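## Task

Set the blue block flat on the table entirely within the teal rectangle, with no part overhanging its edges. While moving it, the block may only touch the table or other objects when most of it lies above either its starting rectangle or the teal rectangle; any other contact is a failure. The block must stay in place without the robot holding it.

## Robot and tools

Robot: two arms, left_arm and right_arm, each with a parallel two-finger gripper. The fingers point along the gripper's own +z axis and close along its y axis. The reported end_effector_position sits between the finger pads when closed, roughly 2 cm short of the fingertips; closing pushes the tips about 10 mm further along +z.

Scene frame (used in results): origin on the table surface midway between the arms, +x out over the table, +z up, left_arm on the +y side. The names left and right do not refer to image sides. Printed hand positions may be slightly off, more so at long reach.

Command row: every motion call uses one flat list of 14 numbers, each in [-1, 1], covering both arms even if only one moves: dx, dy, dz, rx, ry, rz, opening for left_arm, then the same seven for right_arm. The first six of each arm are an offset, not a pose, expressed in that gripper's own axes and measured from the gripper pose shown in the most recent result (before any result in the scene, or in later calls within one reply, from where the robot stands when the action begins). Scale: 1.0 equals 0.6 m for dx/dy/dz and 180 degrees for rotation; rx, ry, rz form one rotation vector. Opening is absolute: +1 fully open (0.084 m), -1 closed. Zero offsets do not mean hold still in later calls they send the arm back to the reference pose; to keep an arm where it is, send it the offset back to its desired pose and the opening it should keep.

Tools:
- execute_actions {"actions": [...], "pictures": bool}. An empty list just returns the state. One action {"rows": [[14 numbers], ...], "steps": n} with up to 15 rows and steps 1-15 (default 15), each step 1/30 s; each row is an offset from the same reference pose, not from the previous row, and the last row repeats to fill the steps. A wait is {"steps": n} with n up to 300, counted from the previous result, so thinking time eats into it. A refused call does nothing.
- move {"target": [14 numbers], "speed": m/s}. Drives each gripper in a straight line to the target (offset as above), paths finishing together, 0.5 to 10 s long; speed 0.002 to 0.5, default 0.25, rotation capped at twice that in rad/s. Openings are sent at the start. It does not avoid obstacles or the other arm, and grippers can lag, drift or overshoot speed, especially with a near-straight arm. Result adds a move: line with the ending (done, off_target, moving, held, fault), limits that acted (paced = target clipped; held = some steps blocked, after which the arm may jump fast), and each gripper's distance from target.
- wait {"seconds": 0-10}: lets time pass with no new command.
- zoom_image {"camera", "region": [x0,y0,x1,y1]} on cam_high, cam_low, cam_left_wrist or cam_right_wrist (each 672x504, origin top-left, region at most 504x504).
- finished_scene {"scene": n}: irreversibly ends the current scene, grades it, and gives the next task.

Motion details: each step the commanded pose is clipped to within 70 mm and 16 degrees of the measured pose, then solved by damped IK with position favored over orientation. After an action the arm only continues to its last clipped pose, so check the result and send the remainder. Joints move at most 3.14 rad/s. Elbows never fully straighten. The simulation keeps running while you compose replies.

Results: a state line per arm with position (m), quaternion wxyz, and velocities; grip_measured (finger opening on the command scale); a Hand target line showing where the controller is driving; HELD marks steps that were blocked; pose unreachable names an arm whose command was altered by the clearance check; MOTOR HOT warns from 65 °C, and at 80 °C an OVER-TEMPERATURE FAULT brakes that arm until cooled. Camera images come with results unless pictures is false.

Gripping: to hold, command an opening well below grip_measured; lower squeezes harder (about 24 N per pad up to ~6 cm width). Returning the read grip_measured still presses lightly. Fast closes can hit hard.

Avoid: arms colliding or pressing each other; pushing into objects or table hard (a contact torque beyond the load limits — waist and shoulder 45.5, elbow and forearm roll 27.3, wrist pitch and wrist roll 18.2 N m, held weight included — stops the arm, backs it off and freezes it 10 s); dropping or slamming the block; knocking anything off the table; letting the block touch down outside the allowed rectangles. Loose objects may occasionally be nudged by outside disturbances, so verify placement before ending. Joint ranges (rad): waist and forearm roll and wrist roll ±6.283, shoulder -2.059 to 2.094, elbow -3.927 to 0.192, wrist pitch -1.693 to 3.142.

Each tool is called after "Call:" as name(argument=value, ...), one argument or row to a line, values as JSON.

## Session

Call:
execute_actions(
  actions=[],
)

Scene clock: 0.00 s of 4300.00 s.
left_arm: end_effector_position=(+0.3000, +0.0108, +0.1757) grip_measured=+1.00 end_effector_quat_wxyz=(-0.186, -0.250, +0.863, -0.398) end_effector_velocity=(-0.000, -0.001, +0.000) end_effector_angular_velocity=(-0.002, +0.003, -0.000) | right_arm: end_effector_position=(+0.3163, -0.4620, +0.2236) grip_measured=+1.00 end_effector_quat_wxyz=(+0.187, +0.790, -0.550, +0.196) end_effector_velocity=(-0.001, -0.000, -0.000) end_effector_angular_velocity=(-0.000, +0.001, -0.002)
Joint positions: left_arm=[-0.528 -0.104 -0.664 -1.259  0.899  3.     0.084] | right_arm=[-0.114 -0.751 -0.385 -0.612  1.043  1.4    0.084]
Joint velocities: left_arm=[ 0.     0.    -0.001 -0.002  0.003 -0.001 -0.   ] | right_arm=[-0.001 -0.     0.    -0.     0.002  0.001  0.   ]
Motor temperatures (°C, as the motors report them): left_arm=[40 41 42 48 41 38] | right_arm=[44 39 42 42 45 44]
Hand target (left_arm): +0.300, +0.011, +0.176; -0.186, -0.250, +0.863, -0.398
Hand target (right_arm): +0.316, -0.462, +0.224; +0.187, +0.790, -0.550, +0.196

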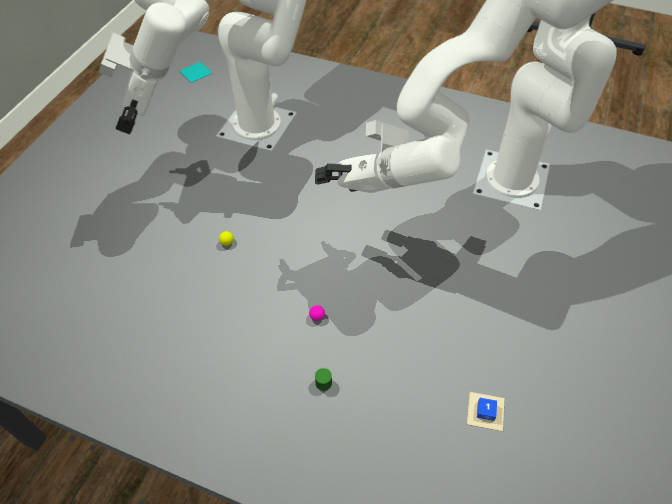

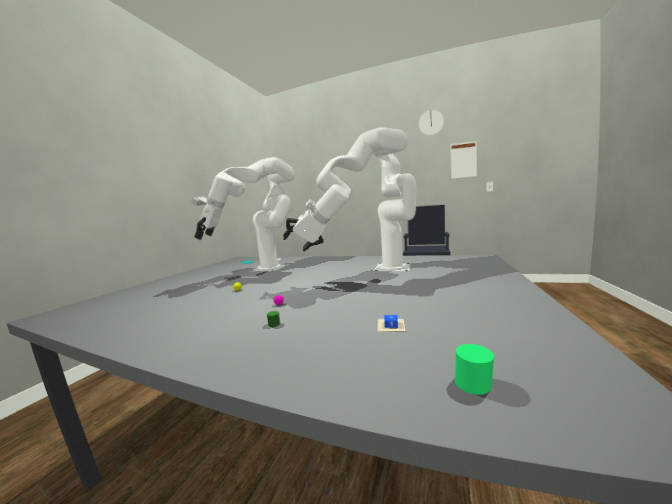

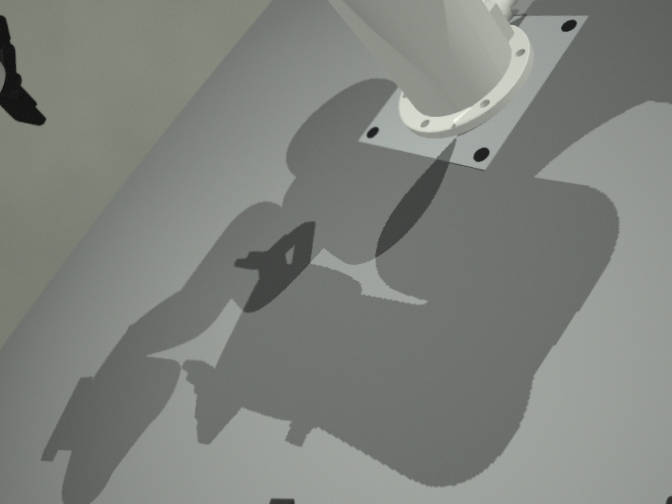

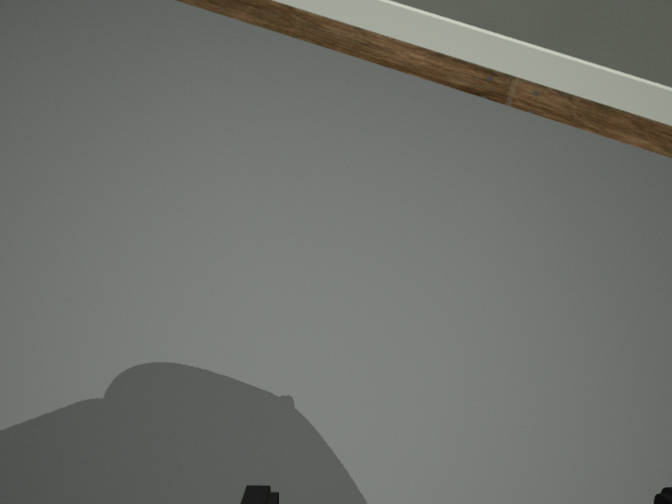

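Call:
zoom_image(
  camera="cam_high",
  region=[430, 370, 550, 460],
)

Call:
zoom_image(
  camera="cam_high",
  region=[90, 20, 330, 200],
)

Call:
zoom_image(
  camera="cam_low",
  region=[350, 290, 430, 350],
)

Region (430, 370, 550, 460) of cam_high's 672x504 image, scaled by 4.200, with more detail than that image has; it fills the top 378 rows of this view, and the rest is white.

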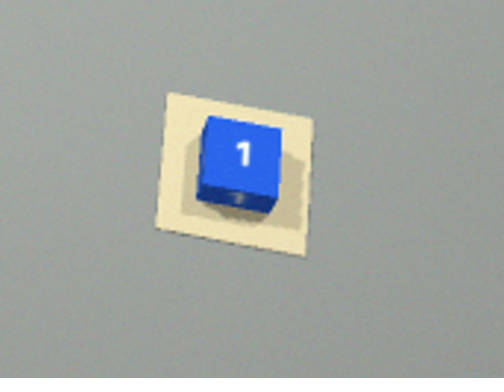

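Region (90, 20, 330, 200) of cam_high's 672x504 image, scaled by 2.100, with more detail than that image has; it fills the top 378 rows of this view, and the rest is white.

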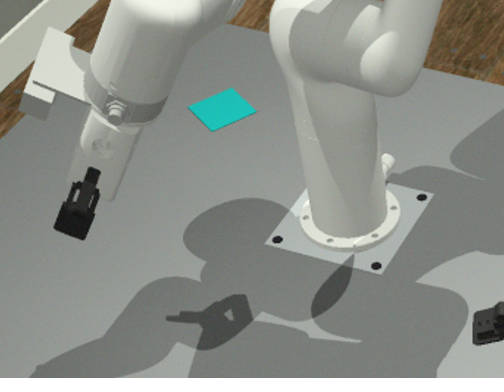

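Region (350, 290, 430, 350) of cam_low's 672x504 image, scaled by 6.300, with more detail than that image has; it fills the top 378 rows of this view, and the rest is white.

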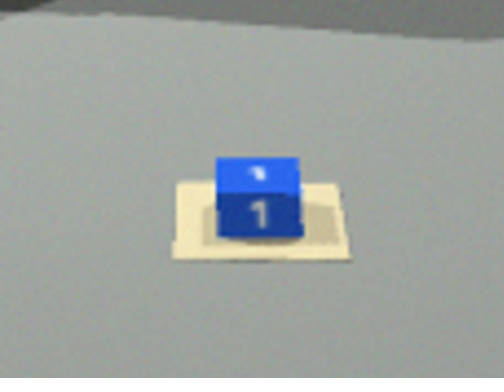

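Call:
move(
  target=[-0.479,0.094,-0.70,-0.103,-0.283,-0.297,1,0.09,0.589,0,-0.148,-0.141,0.595,1],
  speed=0.35,
)

Scene clock: 72.37 s of 4300.00 s.
left_arm: end_effector_position=(+0.5502, +0.4501, +0.2510) grip_measured=+1.00 end_effector_quat_wxyz=(+0.001, +0.706, -0.708, +0.001) end_effector_velocity=(+0.001, +0.002, +0.001) end_effector_angular_velocity=(+0.002, +0.006, +0.003) | right_arm: end_effector_position=(+0.0002, -0.6194, +0.2787) grip_measured=+1.00 end_effector_quat_wxyz=(+0.001, -0.001, +1.000, +0.001) end_effector_velocity=(-0.001, -0.001, +0.000) end_effector_angular_velocity=(+0.003, -0.001, -0.005)
Joint positions: left_arm=[ 0.153  0.359 -1.673 -0.002  1.314  1.766  0.084] | right_arm=[-1.676 -0.666 -0.701  0.003  1.369  1.472  0.084]
Joint velocities: left_arm=[ 0.001  0.01  -0.017  0.003  0.013 -0.003  0.   ] | right_arm=[-0.005  0.006 -0.004  0.001  0.001 -0.    -0.   ]
Motor temperatures (°C, as the motors report them): left_arm=[40 43 56 49 41 38] | right_arm=[44 39 62 42 46 44]
Hand target (left_arm): +0.550, +0.450, +0.251; +0.001, +0.706, -0.708, +0.000
Hand target (right_arm): +0.000, -0.620, +0.279; +0.002, -0.001, +1.000, +0.001
Off the commanded pose (left_arm): 0.001 m, 0 deg.
Off the commanded pose (right_arm): 0.001 m, 0 deg.
After step 90, 65.97 s passed at rest.
move: done

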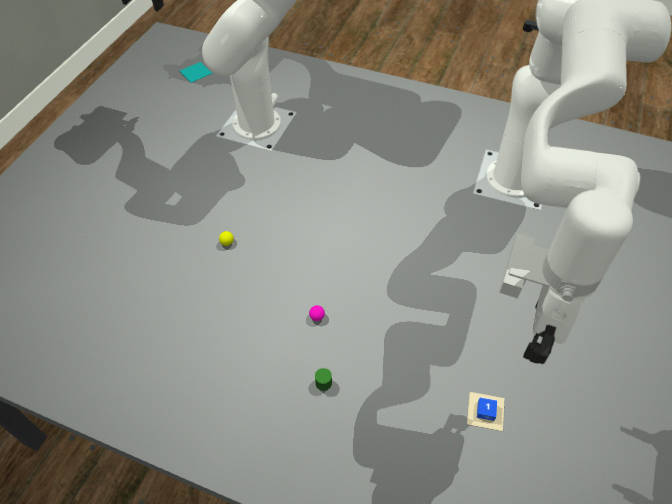

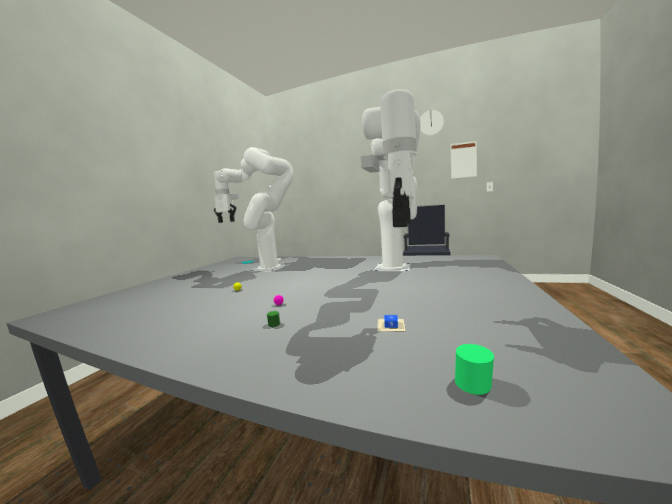

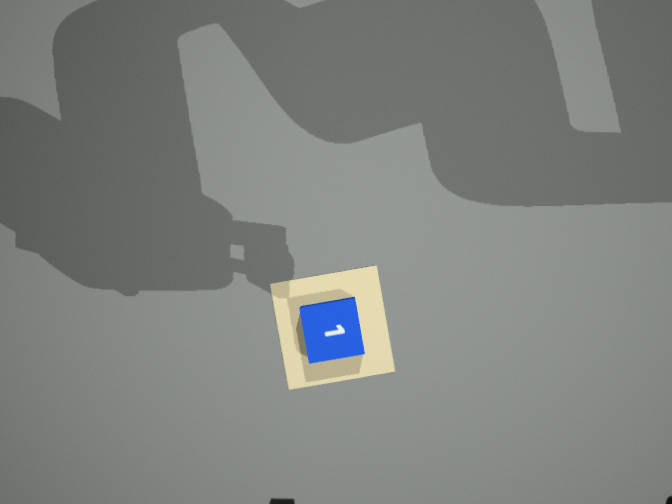

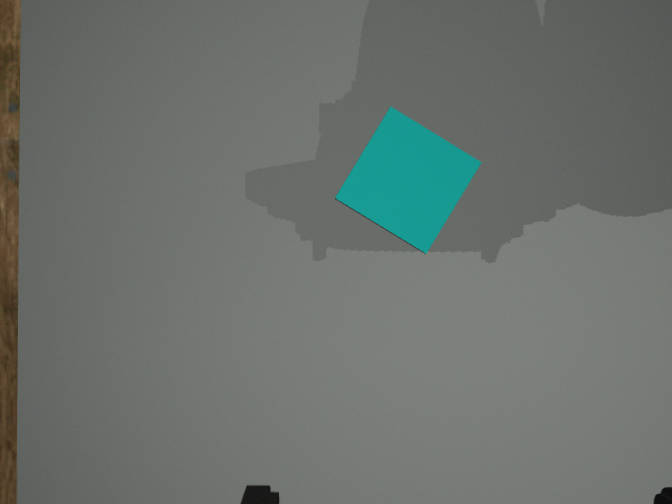

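Call:
move(
  target=[0,-0.053,0.23,0,0,-0.055,1,0.09,0.025,0.33,0,0,0,1],
  speed=0.3,
)

Scene clock: 84.20 s of 4300.00 s.
left_arm: end_effector_position=(+0.5819, +0.4502, +0.1133) grip_measured=+1.00 end_effector_quat_wxyz=(+0.000, +0.764, -0.645, +0.001) end_effector_velocity=(-0.000, -0.000, -0.001) end_effector_angular_velocity=(-0.001, +0.002, -0.000) | right_arm: end_effector_position=(-0.0531, -0.6038, +0.0810) grip_measured=+1.00 end_effector_quat_wxyz=(+0.001, -0.001, +1.000, +0.000) end_effector_velocity=(-0.001, -0.001, -0.001) end_effector_angular_velocity=(-0.002, +0.001, +0.000)
Joint positions: left_arm=[ 0.144  0.574 -1.597 -0.001  1.023  1.584  0.084] | right_arm=[-1.866 -0.41  -0.273  0.004  0.685  1.279  0.084]
Joint velocities: left_arm=[-0.     0.001  0.001 -0.001 -0.     0.     0.   ] | right_arm=[-0.     0.007 -0.002 -0.    -0.007 -0.001  0.   ]
Motor temperatures (°C, as the motors report them): left_arm=[40 44 58 49 41 38] | right_arm=[44 39 62 42 46 44]
Hand target (left_arm): +0.582, +0.450, +0.113; +0.001, +0.764, -0.645, +0.000
Hand target (right_arm): -0.053, -0.604, +0.081; +0.001, -0.001, +1.000, +0.001
Off the commanded pose (left_arm): 0.000 m, 0 deg.
Off the commanded pose (right_arm): 0.001 m, 0 deg.
After step 90, 7.37 s passed at rest.
move: done

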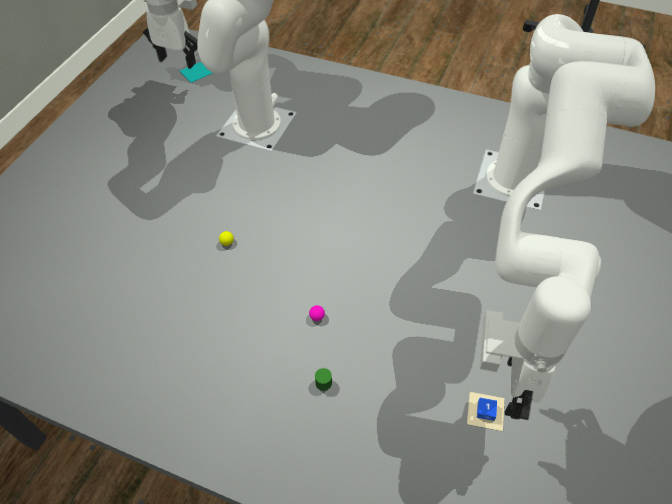

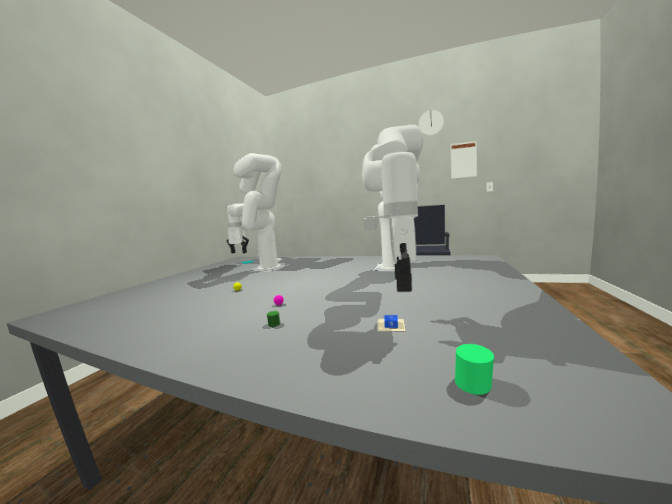

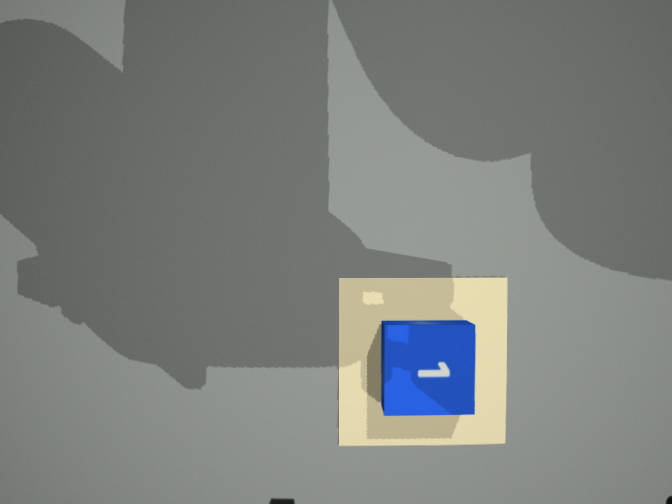

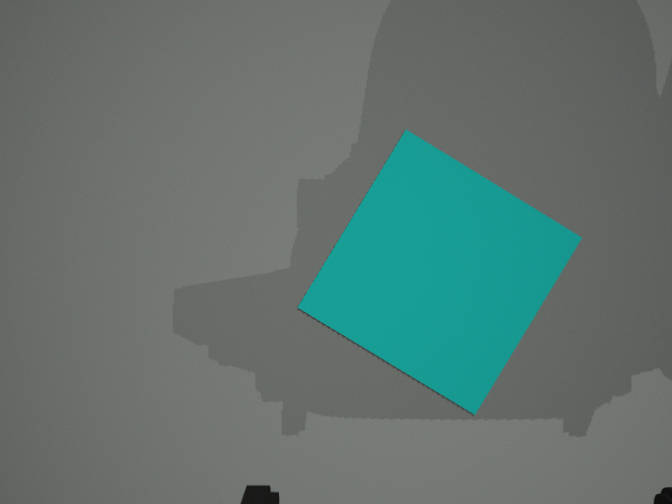

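Call:
move(
  target=[0.047,0,0.11,0,0,0,1,0,0,0.03,0,0,0,1],
  speed=0.2,
)

Call:
zoom_image(
  camera="cam_low",
  region=[340, 260, 440, 340],
)

Scene clock: 97.03 s of 4300.00 s.
left_arm: end_effector_position=(+0.5869, +0.4227, +0.0481) grip_measured=+1.00 end_effector_quat_wxyz=(-0.000, +0.765, -0.645, +0.001) end_effector_velocity=(-0.002, -0.001, -0.006) end_effector_angular_velocity=(-0.000, +0.009, -0.002) | right_arm: end_effector_position=(-0.0531, -0.6038, +0.0631) grip_measured=+1.00 end_effector_quat_wxyz=(+0.001, -0.001, +1.000, +0.000) end_effector_velocity=(-0.000, +0.000, -0.001) end_effector_angular_velocity=(+0.001, +0.000, +0.000)
Joint positions: left_arm=[ 0.098  0.669 -1.553 -0.001  0.882  1.537  0.084] | right_arm=[-1.866 -0.346 -0.257  0.004  0.604  1.279  0.084]
Joint velocities: left_arm=[-0.002  0.008  0.002  0.001 -0.001 -0.001 -0.   ] | right_arm=[-0.     0.002  0.001 -0.001 -0.002  0.    -0.   ]
Motor temperatures (°C, as the motors report them): left_arm=[40 46 59 49 41 38] | right_arm=[44 39 61 42 46 44]
Hand target (left_arm): +0.587, +0.422, +0.047; +0.000, +0.765, -0.645, +0.000
Hand target (right_arm): -0.053, -0.604, +0.063; +0.001, -0.001, +1.000, +0.000
Off the commanded pose (left_arm): 0.001 m, 0 deg.
Off the commanded pose (right_arm): 0.000 m, 0 deg.
After step 90, 8.93 s passed at rest.
move: done

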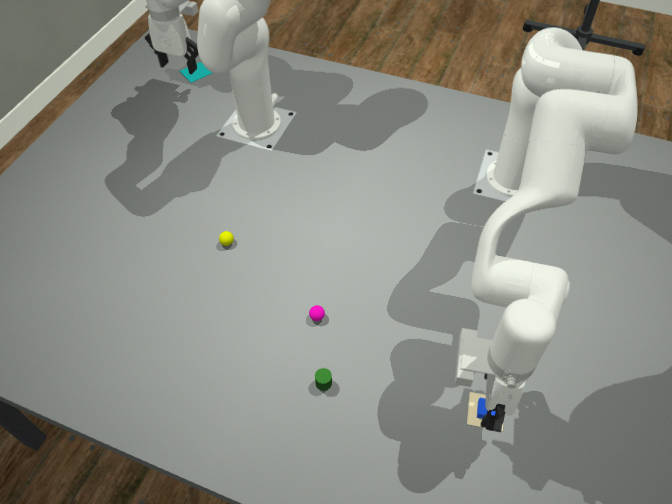

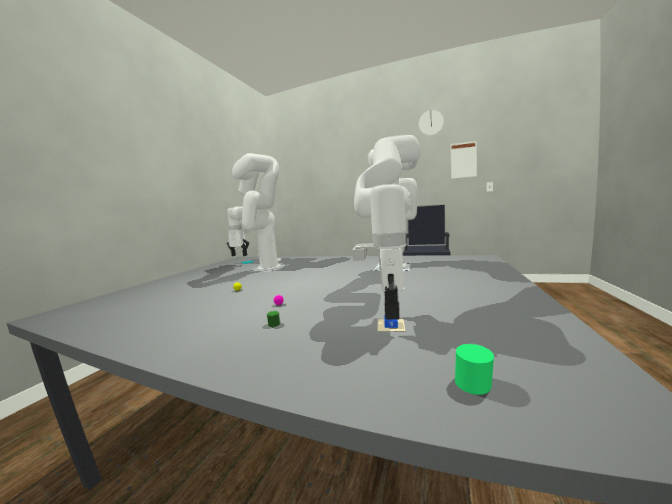

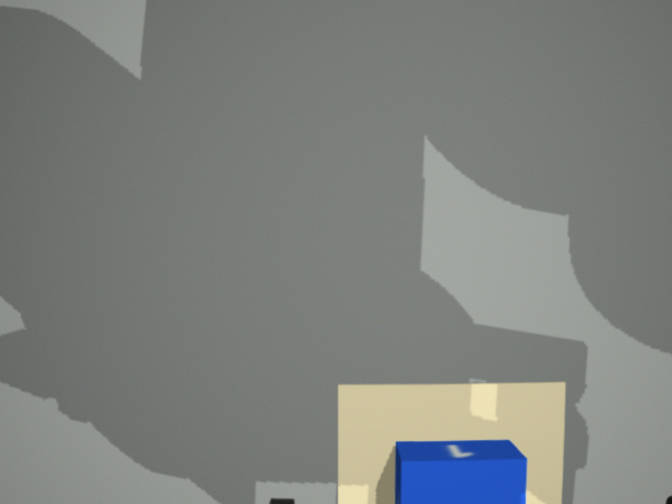

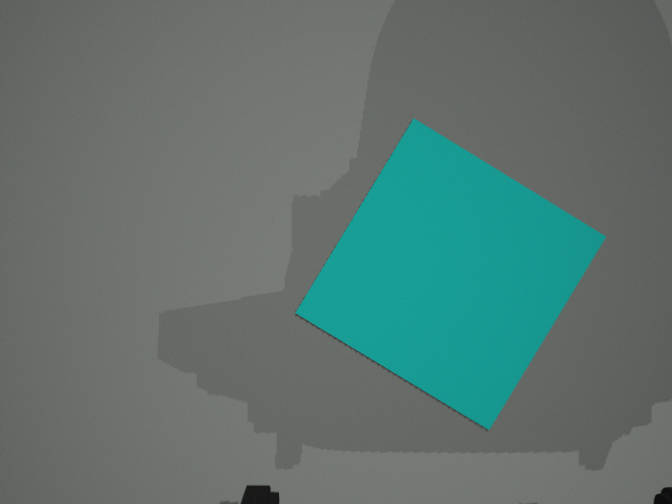

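Region (340, 260, 440, 340) of cam_low's 672x504 image, scaled by 5.040, with more detail than that image has; it fills the top 403 rows of this view, and the rest is white.

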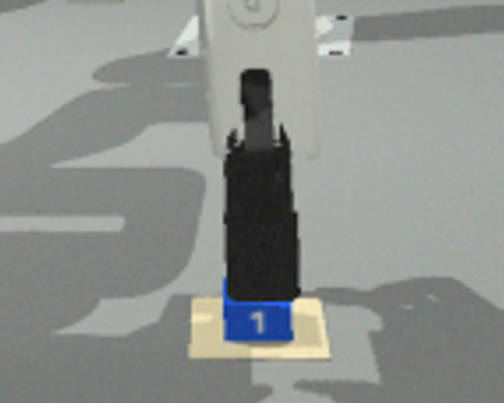

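Call:
move(
  target=[0.003,0,0.032,0,0,0,0.2,0,0,0,0,0,0,1],
  speed=0.08,
)

Call:
zoom_image(
  camera="cam_low",
  region=[360, 290, 420, 340],
)

Scene clock: 112.10 s of 4300.00 s.
left_arm: end_effector_position=(+0.5873, +0.4210, +0.0293) grip_measured=+0.19 end_effector_quat_wxyz=(-0.000, +0.765, -0.645, +0.001) end_effector_velocity=(+0.002, +0.000, +0.001) end_effector_angular_velocity=(+0.001, -0.005, -0.000) | right_arm: end_effector_position=(-0.0531, -0.6038, +0.0631) grip_measured=+1.00 end_effector_quat_wxyz=(+0.001, -0.001, +1.000, +0.000) end_effector_velocity=(+0.000, +0.000, -0.000) end_effector_angular_velocity=(-0.000, -0.001, -0.001)
Joint positions: left_arm=[ 0.095  0.702 -1.549 -0.001  0.844  1.534  0.052] | right_arm=[-1.866 -0.346 -0.257  0.004  0.604  1.279  0.084]
Joint velocities: left_arm=[-0.     0.001 -0.003 -0.    -0.003  0.    -0.   ] | right_arm=[ 0.     0.     0.001  0.001 -0.001  0.     0.   ]
Motor temperatures (°C, as the motors report them): left_arm=[40 47 59 48 42 38] | right_arm=[44 39 59 42 46 44]
Hand target (left_arm): +0.587, +0.421, +0.029; -0.000, +0.765, -0.645, +0.001
Hand target (right_arm): -0.053, -0.604, +0.063; +0.001, -0.001, +1.000, +0.000
Off the commanded pose (left_arm): 0.000 m, 0 deg.
Off the commanded pose (right_arm): 0.000 m, 0 deg.
After step 90, 11.27 s passed at rest.
move: done

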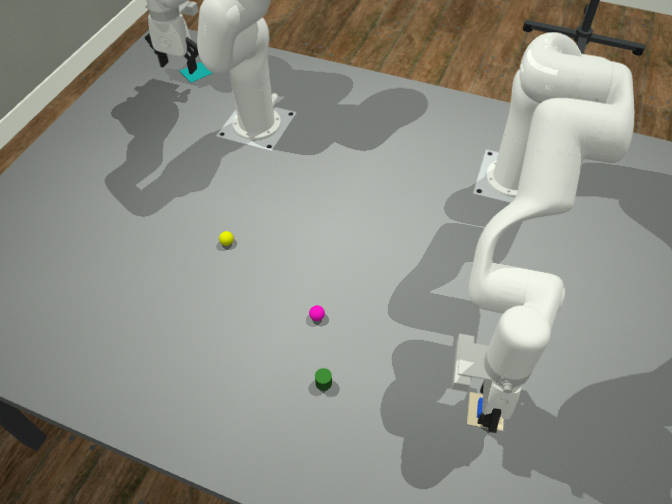

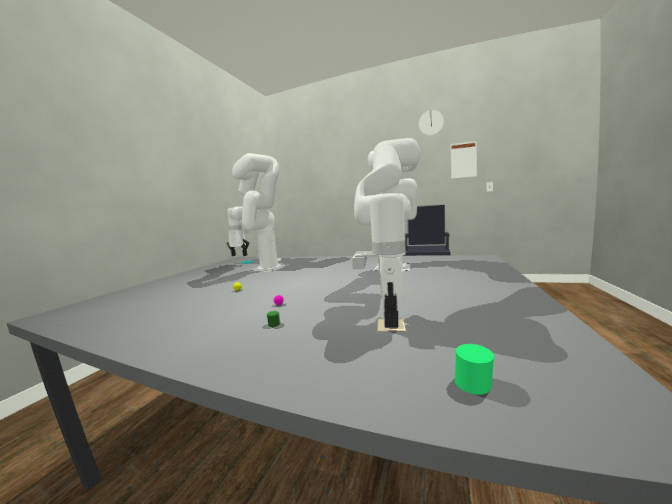

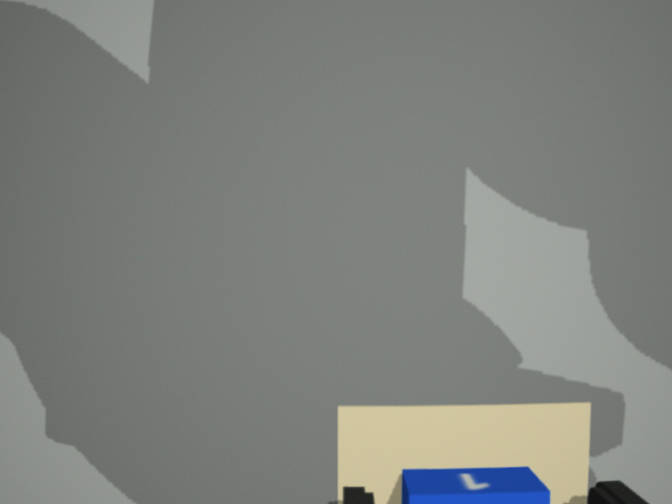

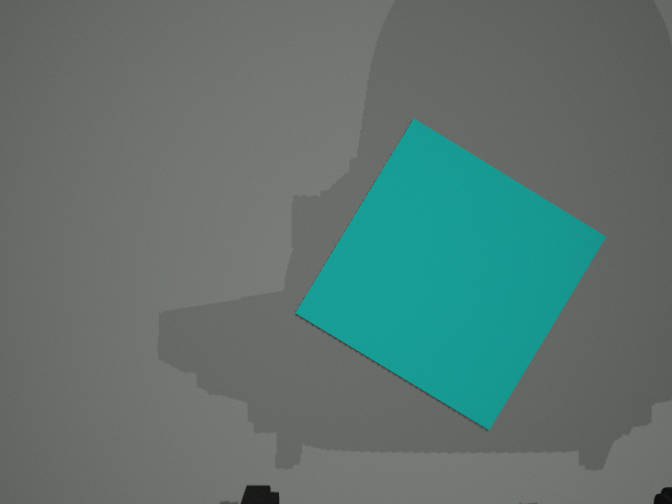

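Region (360, 290, 420, 340) of cam_low's 672x504 image, scaled by 8.400, with more detail than that image has.

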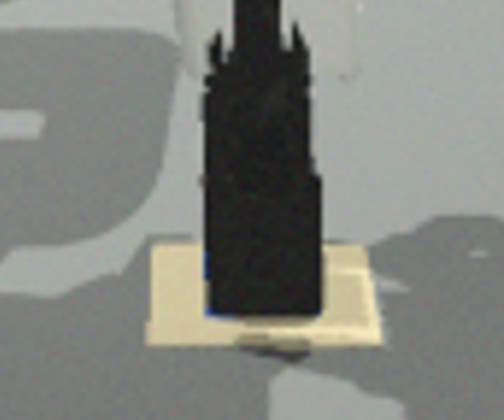

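Call:
move(
  target=[0.001,-0.002,0,0,0,0,-0.65,0,0,0,0,0,0,1],
  speed=0.05,
)

Call:
move(
  target=[0,0,-0.1,0,0,0.054,-0.65,0,0,0,0,0,0,1],
  speed=0.12,
)

Call:
zoom_image(
  camera="cam_low",
  region=[360, 270, 420, 320],
)

Scene clock: 122.60 s of 4300.00 s.
left_arm: end_effector_position=(+0.5886, +0.4206, +0.0292) grip_measured=-0.28 end_effector_quat_wxyz=(-0.000, +0.765, -0.645, +0.001) end_effector_velocity=(-0.000, +0.000, -0.000) end_effector_angular_velocity=(+0.001, +0.002, -0.001) | right_arm: end_effector_position=(-0.0531, -0.6038, +0.0631) grip_measured=+1.00 end_effector_quat_wxyz=(+0.001, -0.001, +1.000, +0.000) end_effector_velocity=(-0.000, -0.001, +0.001) end_effector_angular_velocity=(-0.001, +0.001, -0.001)
Joint positions: left_arm=[ 0.094  0.706 -1.556 -0.001  0.847  1.534  0.032] | right_arm=[-1.866 -0.346 -0.257  0.004  0.604  1.279  0.084]
Joint velocities: left_arm=[-0.     0.002 -0.002  0.002  0.003 -0.     0.   ] | right_arm=[-0.001  0.    -0.002 -0.     0.     0.001 -0.   ]
Motor temperatures (°C, as the motors report them): left_arm=[40 47 58 48 42 38] | right_arm=[44 39 58 42 46 44]
Hand target (left_arm): +0.589, +0.421, +0.029; -0.000, +0.765, -0.645, +0.001
Hand target (right_arm): -0.053, -0.604, +0.063; +0.001, -0.001, +1.000, +0.000
Off the commanded pose (left_arm): 0.000 m, 0 deg.
Off the commanded pose (right_arm): 0.000 m, 0 deg.
After step 90, 6.80 s passed at rest.
move: done

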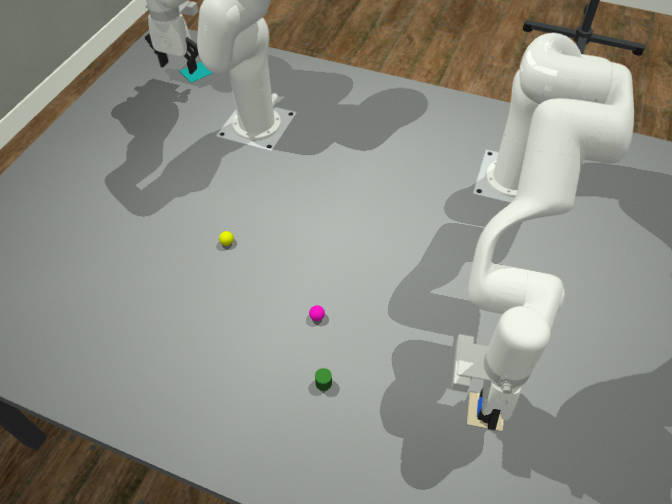

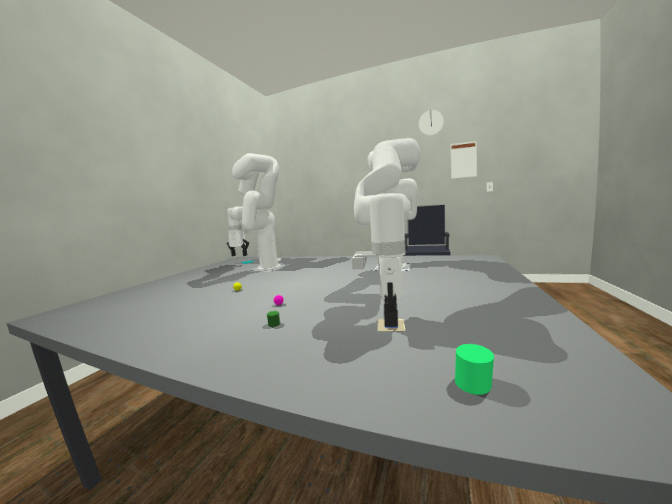

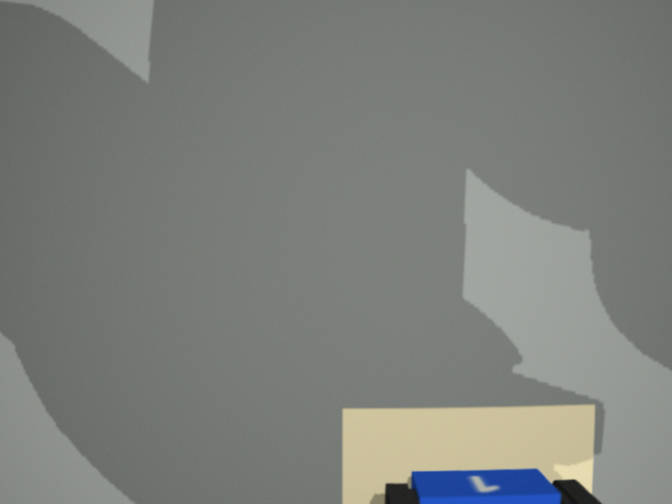

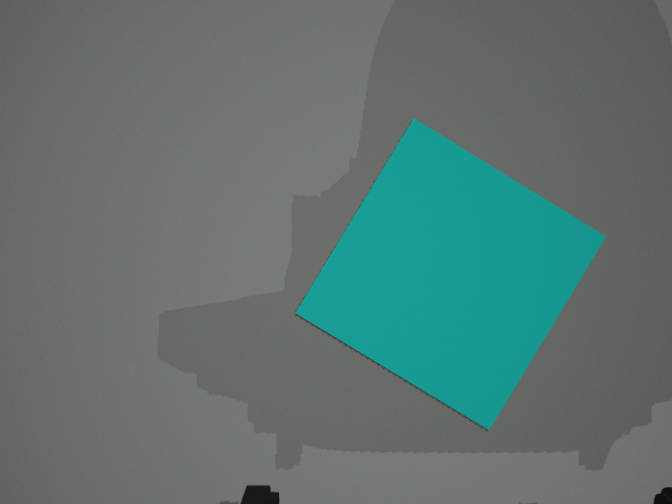

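Scene clock: 123.70 s of 4300.00 s.
left_arm: end_effector_position=(+0.5883, +0.4205, +0.0885) grip_measured=-0.28 end_effector_quat_wxyz=(+0.000, +0.707, -0.707, +0.001) end_effector_velocity=(-0.001, -0.000, +0.001) end_effector_angular_velocity=(-0.002, +0.004, -0.006) | right_arm: end_effector_position=(-0.0531, -0.6038, +0.0631) grip_measured=+1.00 end_effector_quat_wxyz=(+0.001, -0.001, +1.000, +0.000) end_effector_velocity=(+0.000, +0.000, -0.000) end_effector_angular_velocity=(+0.000, +0.001, +0.001)
Joint positions: left_arm=[ 0.094  0.611 -1.582 -0.001  0.97   1.703  0.032] | right_arm=[-1.866 -0.346 -0.257  0.004  0.604  1.279  0.084]
Joint velocities: left_arm=[ 0.    -0.002 -0.001 -0.002  0.007  0.008 -0.   ] | right_arm=[ 0.     0.     0.    -0.001 -0.001  0.     0.   ]
Motor temperatures (°C, as the motors report them): left_arm=[40 47 58 48 42 38] | right_arm=[44 39 58 42 46 44]
Hand target (left_arm): +0.589, +0.421, +0.089; -0.000, +0.707, -0.707, +0.001
Hand target (right_arm): -0.053, -0.604, +0.063; +0.001, -0.001, +1.000, +0.000
Off the commanded pose (left_arm): 0.001 m, 0 deg.
Off the commanded pose (right_arm): 0.000 m, 0 deg.
move: done

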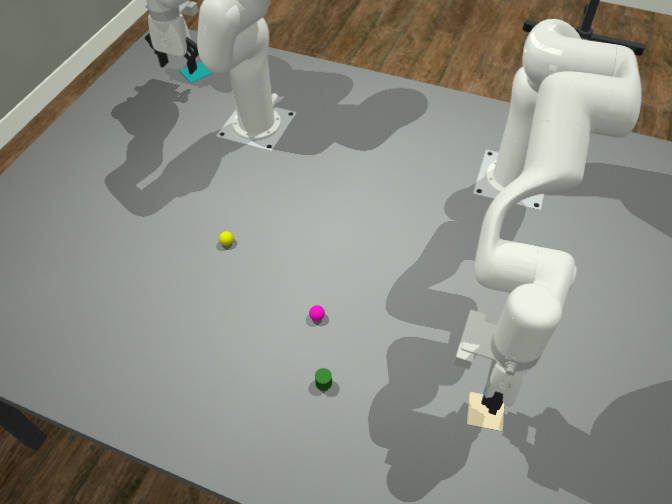

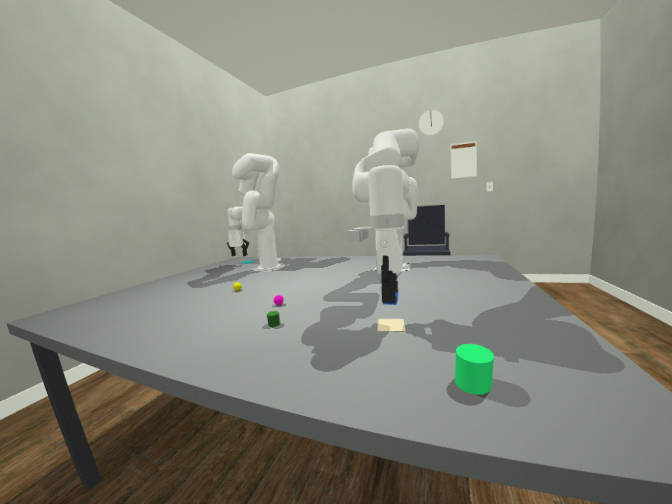

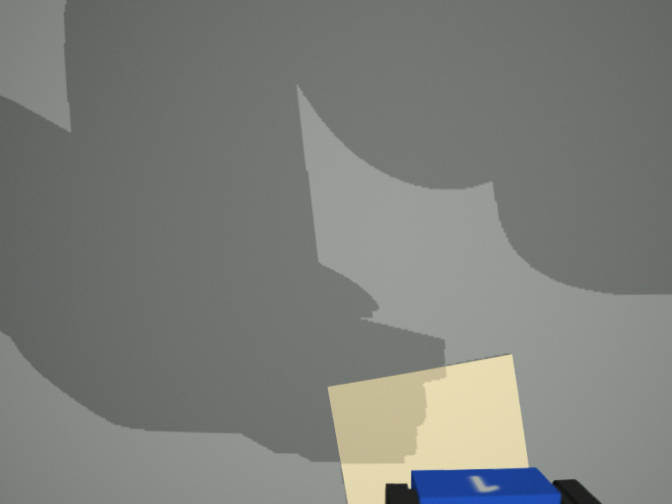

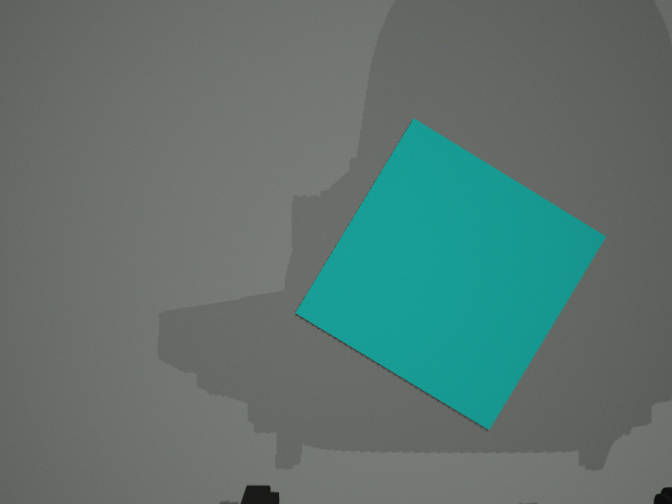

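Region (360, 270, 420, 320) of cam_low's 672x504 image, scaled by 8.400, with more detail than that image has.

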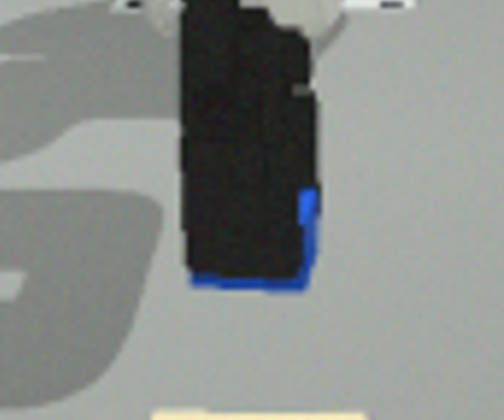

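Call:
move(
  target=[0.617,0.397,-0.187,0,0.5,0,-0.65,-0.505,0.09,-0.228,0,0,0,1],
  speed=0.3,
)

Call:
move(
  target=[0,0,0,0,0,0,-0.65,-0.167,0.75,0,-0.5,0,0,0.4],
  speed=0.35,
)

Scene clock: 142.30 s of 4300.00 s.
left_arm: end_effector_position=(+0.3513, +0.0505, +0.2003) grip_measured=-0.28 end_effector_quat_wxyz=(+0.498, +0.501, -0.500, +0.501) end_effector_velocity=(-0.002, -0.002, -0.001) end_effector_angular_velocity=(-0.005, +0.002, -0.001) | right_arm: end_effector_position=(+0.2492, -0.5504, +0.2003) grip_measured=+1.00 end_effector_quat_wxyz=(+0.001, -0.001, +1.000, +0.000) end_effector_velocity=(+0.001, +0.000, +0.001) end_effector_angular_velocity=(+0.000, -0.000, -0.000)
Joint positions: left_arm=[-0.155  0.191 -0.672 -1.679  1.513  2.666  0.032] | right_arm=[-0.798 -0.549 -0.552  0.002  1.1    2.35   0.084]
Joint velocities: left_arm=[-0.004  0.002  0.005 -0.005  0.004  0.005 -0.   ] | right_arm=[ 0.003  0.002 -0.004  0.     0.001  0.003  0.   ]
Motor temperatures (°C, as the motors report them): left_arm=[40 47 59 49 42 38] | right_arm=[44 39 58 42 46 44]
Hand target (left_arm): +0.351, +0.050, +0.200; +0.498, +0.501, -0.499, +0.501
Hand target (right_arm): +0.249, -0.550, +0.200; +0.001, -0.001, +1.000, +0.000
Off the commanded pose (left_arm): 0.001 m, 0 deg.
Off the commanded pose (right_arm): 0.001 m, 0 deg.
After step 90, 12.40 s passed at rest.
move: done

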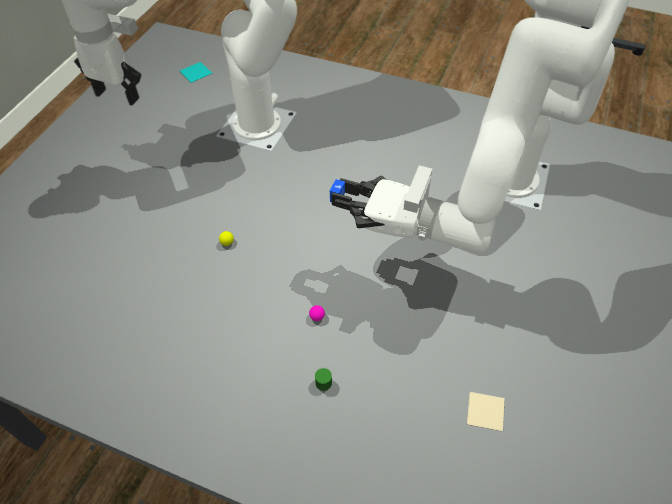

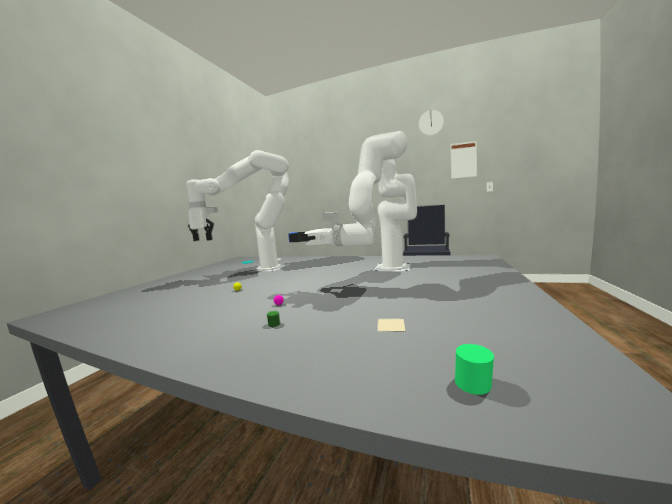

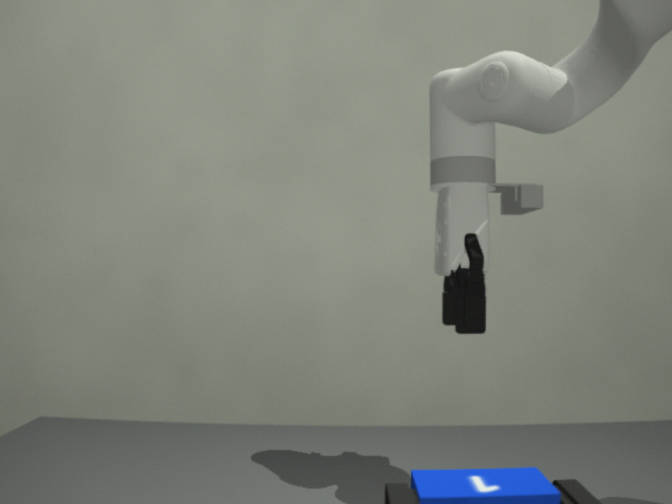

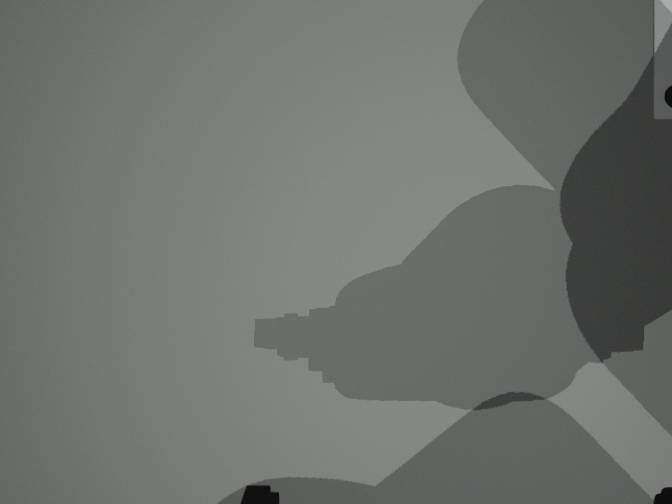

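Scene clock: 145.20 s of 4300.00 s.
left_arm: end_effector_position=(+0.3513, +0.0505, +0.2003) grip_measured=-0.28 end_effector_quat_wxyz=(+0.498, +0.501, -0.500, +0.501) end_effector_velocity=(-0.000, +0.000, -0.000) end_effector_angular_velocity=(+0.001, +0.000, +0.000) | right_arm: end_effector_position=(+0.3495, -0.1010, +0.2002) grip_measured=+0.39 end_effector_quat_wxyz=(+0.002, +0.000, +0.708, +0.706) end_effector_velocity=(+0.000, +0.002, -0.000) end_effector_angular_velocity=(+0.006, +0.001, +0.003)
Joint positions: left_arm=[-0.155  0.191 -0.672 -1.679  1.513  2.666  0.032] | right_arm=[-0.093  0.073 -0.512  1.495  1.603  2.006  0.061]
Joint velocities: left_arm=[ 0.     0.     0.001  0.    -0.001  0.001 -0.   ] | right_arm=[ 0.006  0.008 -0.003  0.005  0.004 -0.004 -0.   ]
Motor temperatures (°C, as the motors report them): left_arm=[40 47 58 49 42 38] | right_arm=[44 39 58 42 46 44]
Hand target (left_arm): +0.351, +0.050, +0.200; +0.498, +0.501, -0.500, +0.501
Hand target (right_arm): +0.350, -0.101, +0.200; +0.001, +0.000, +0.708, +0.706
Off the commanded pose (left_arm): 0.000 m, 0 deg.
Off the commanded pose (right_arm): 0.001 m, 0 deg.
move: done

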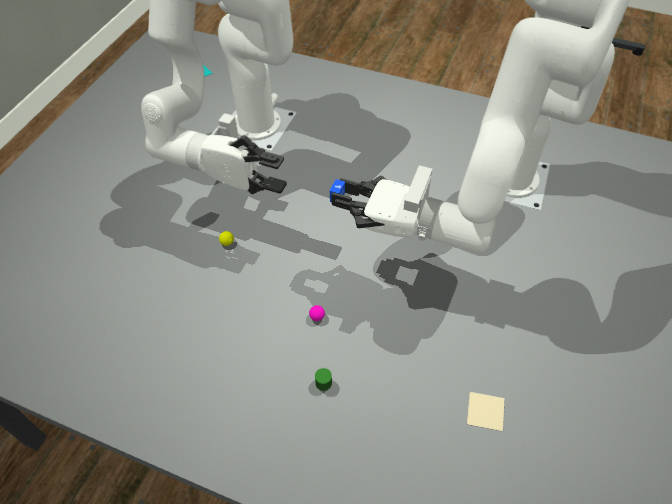

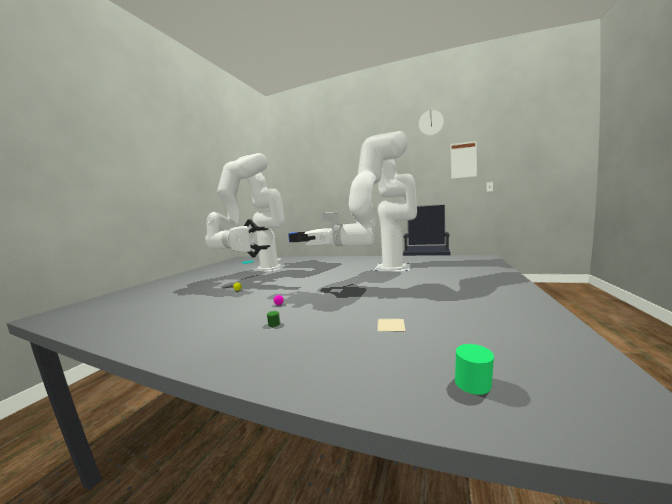

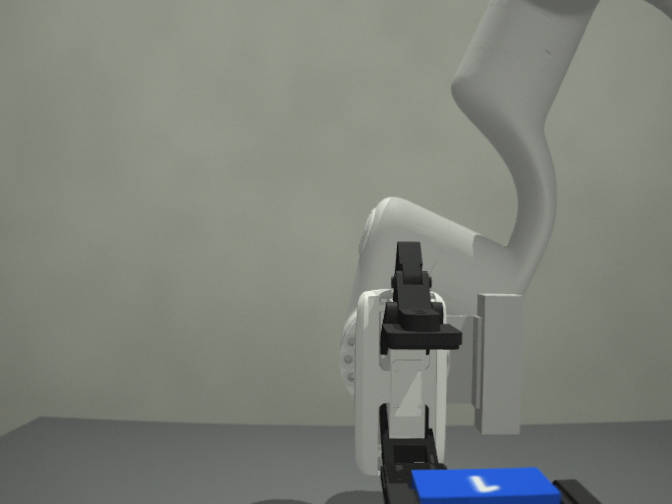

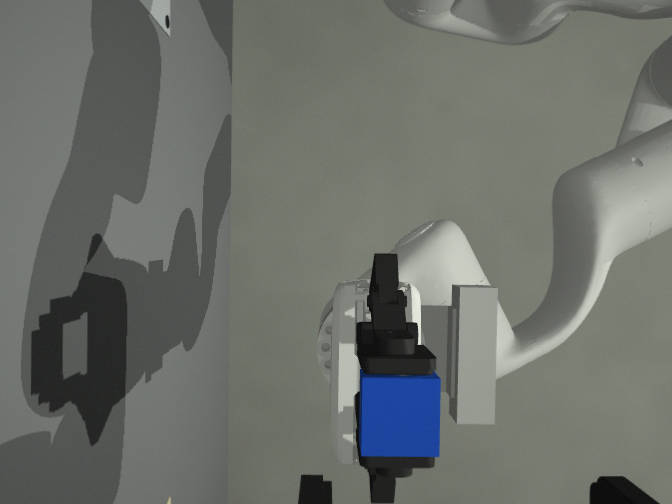

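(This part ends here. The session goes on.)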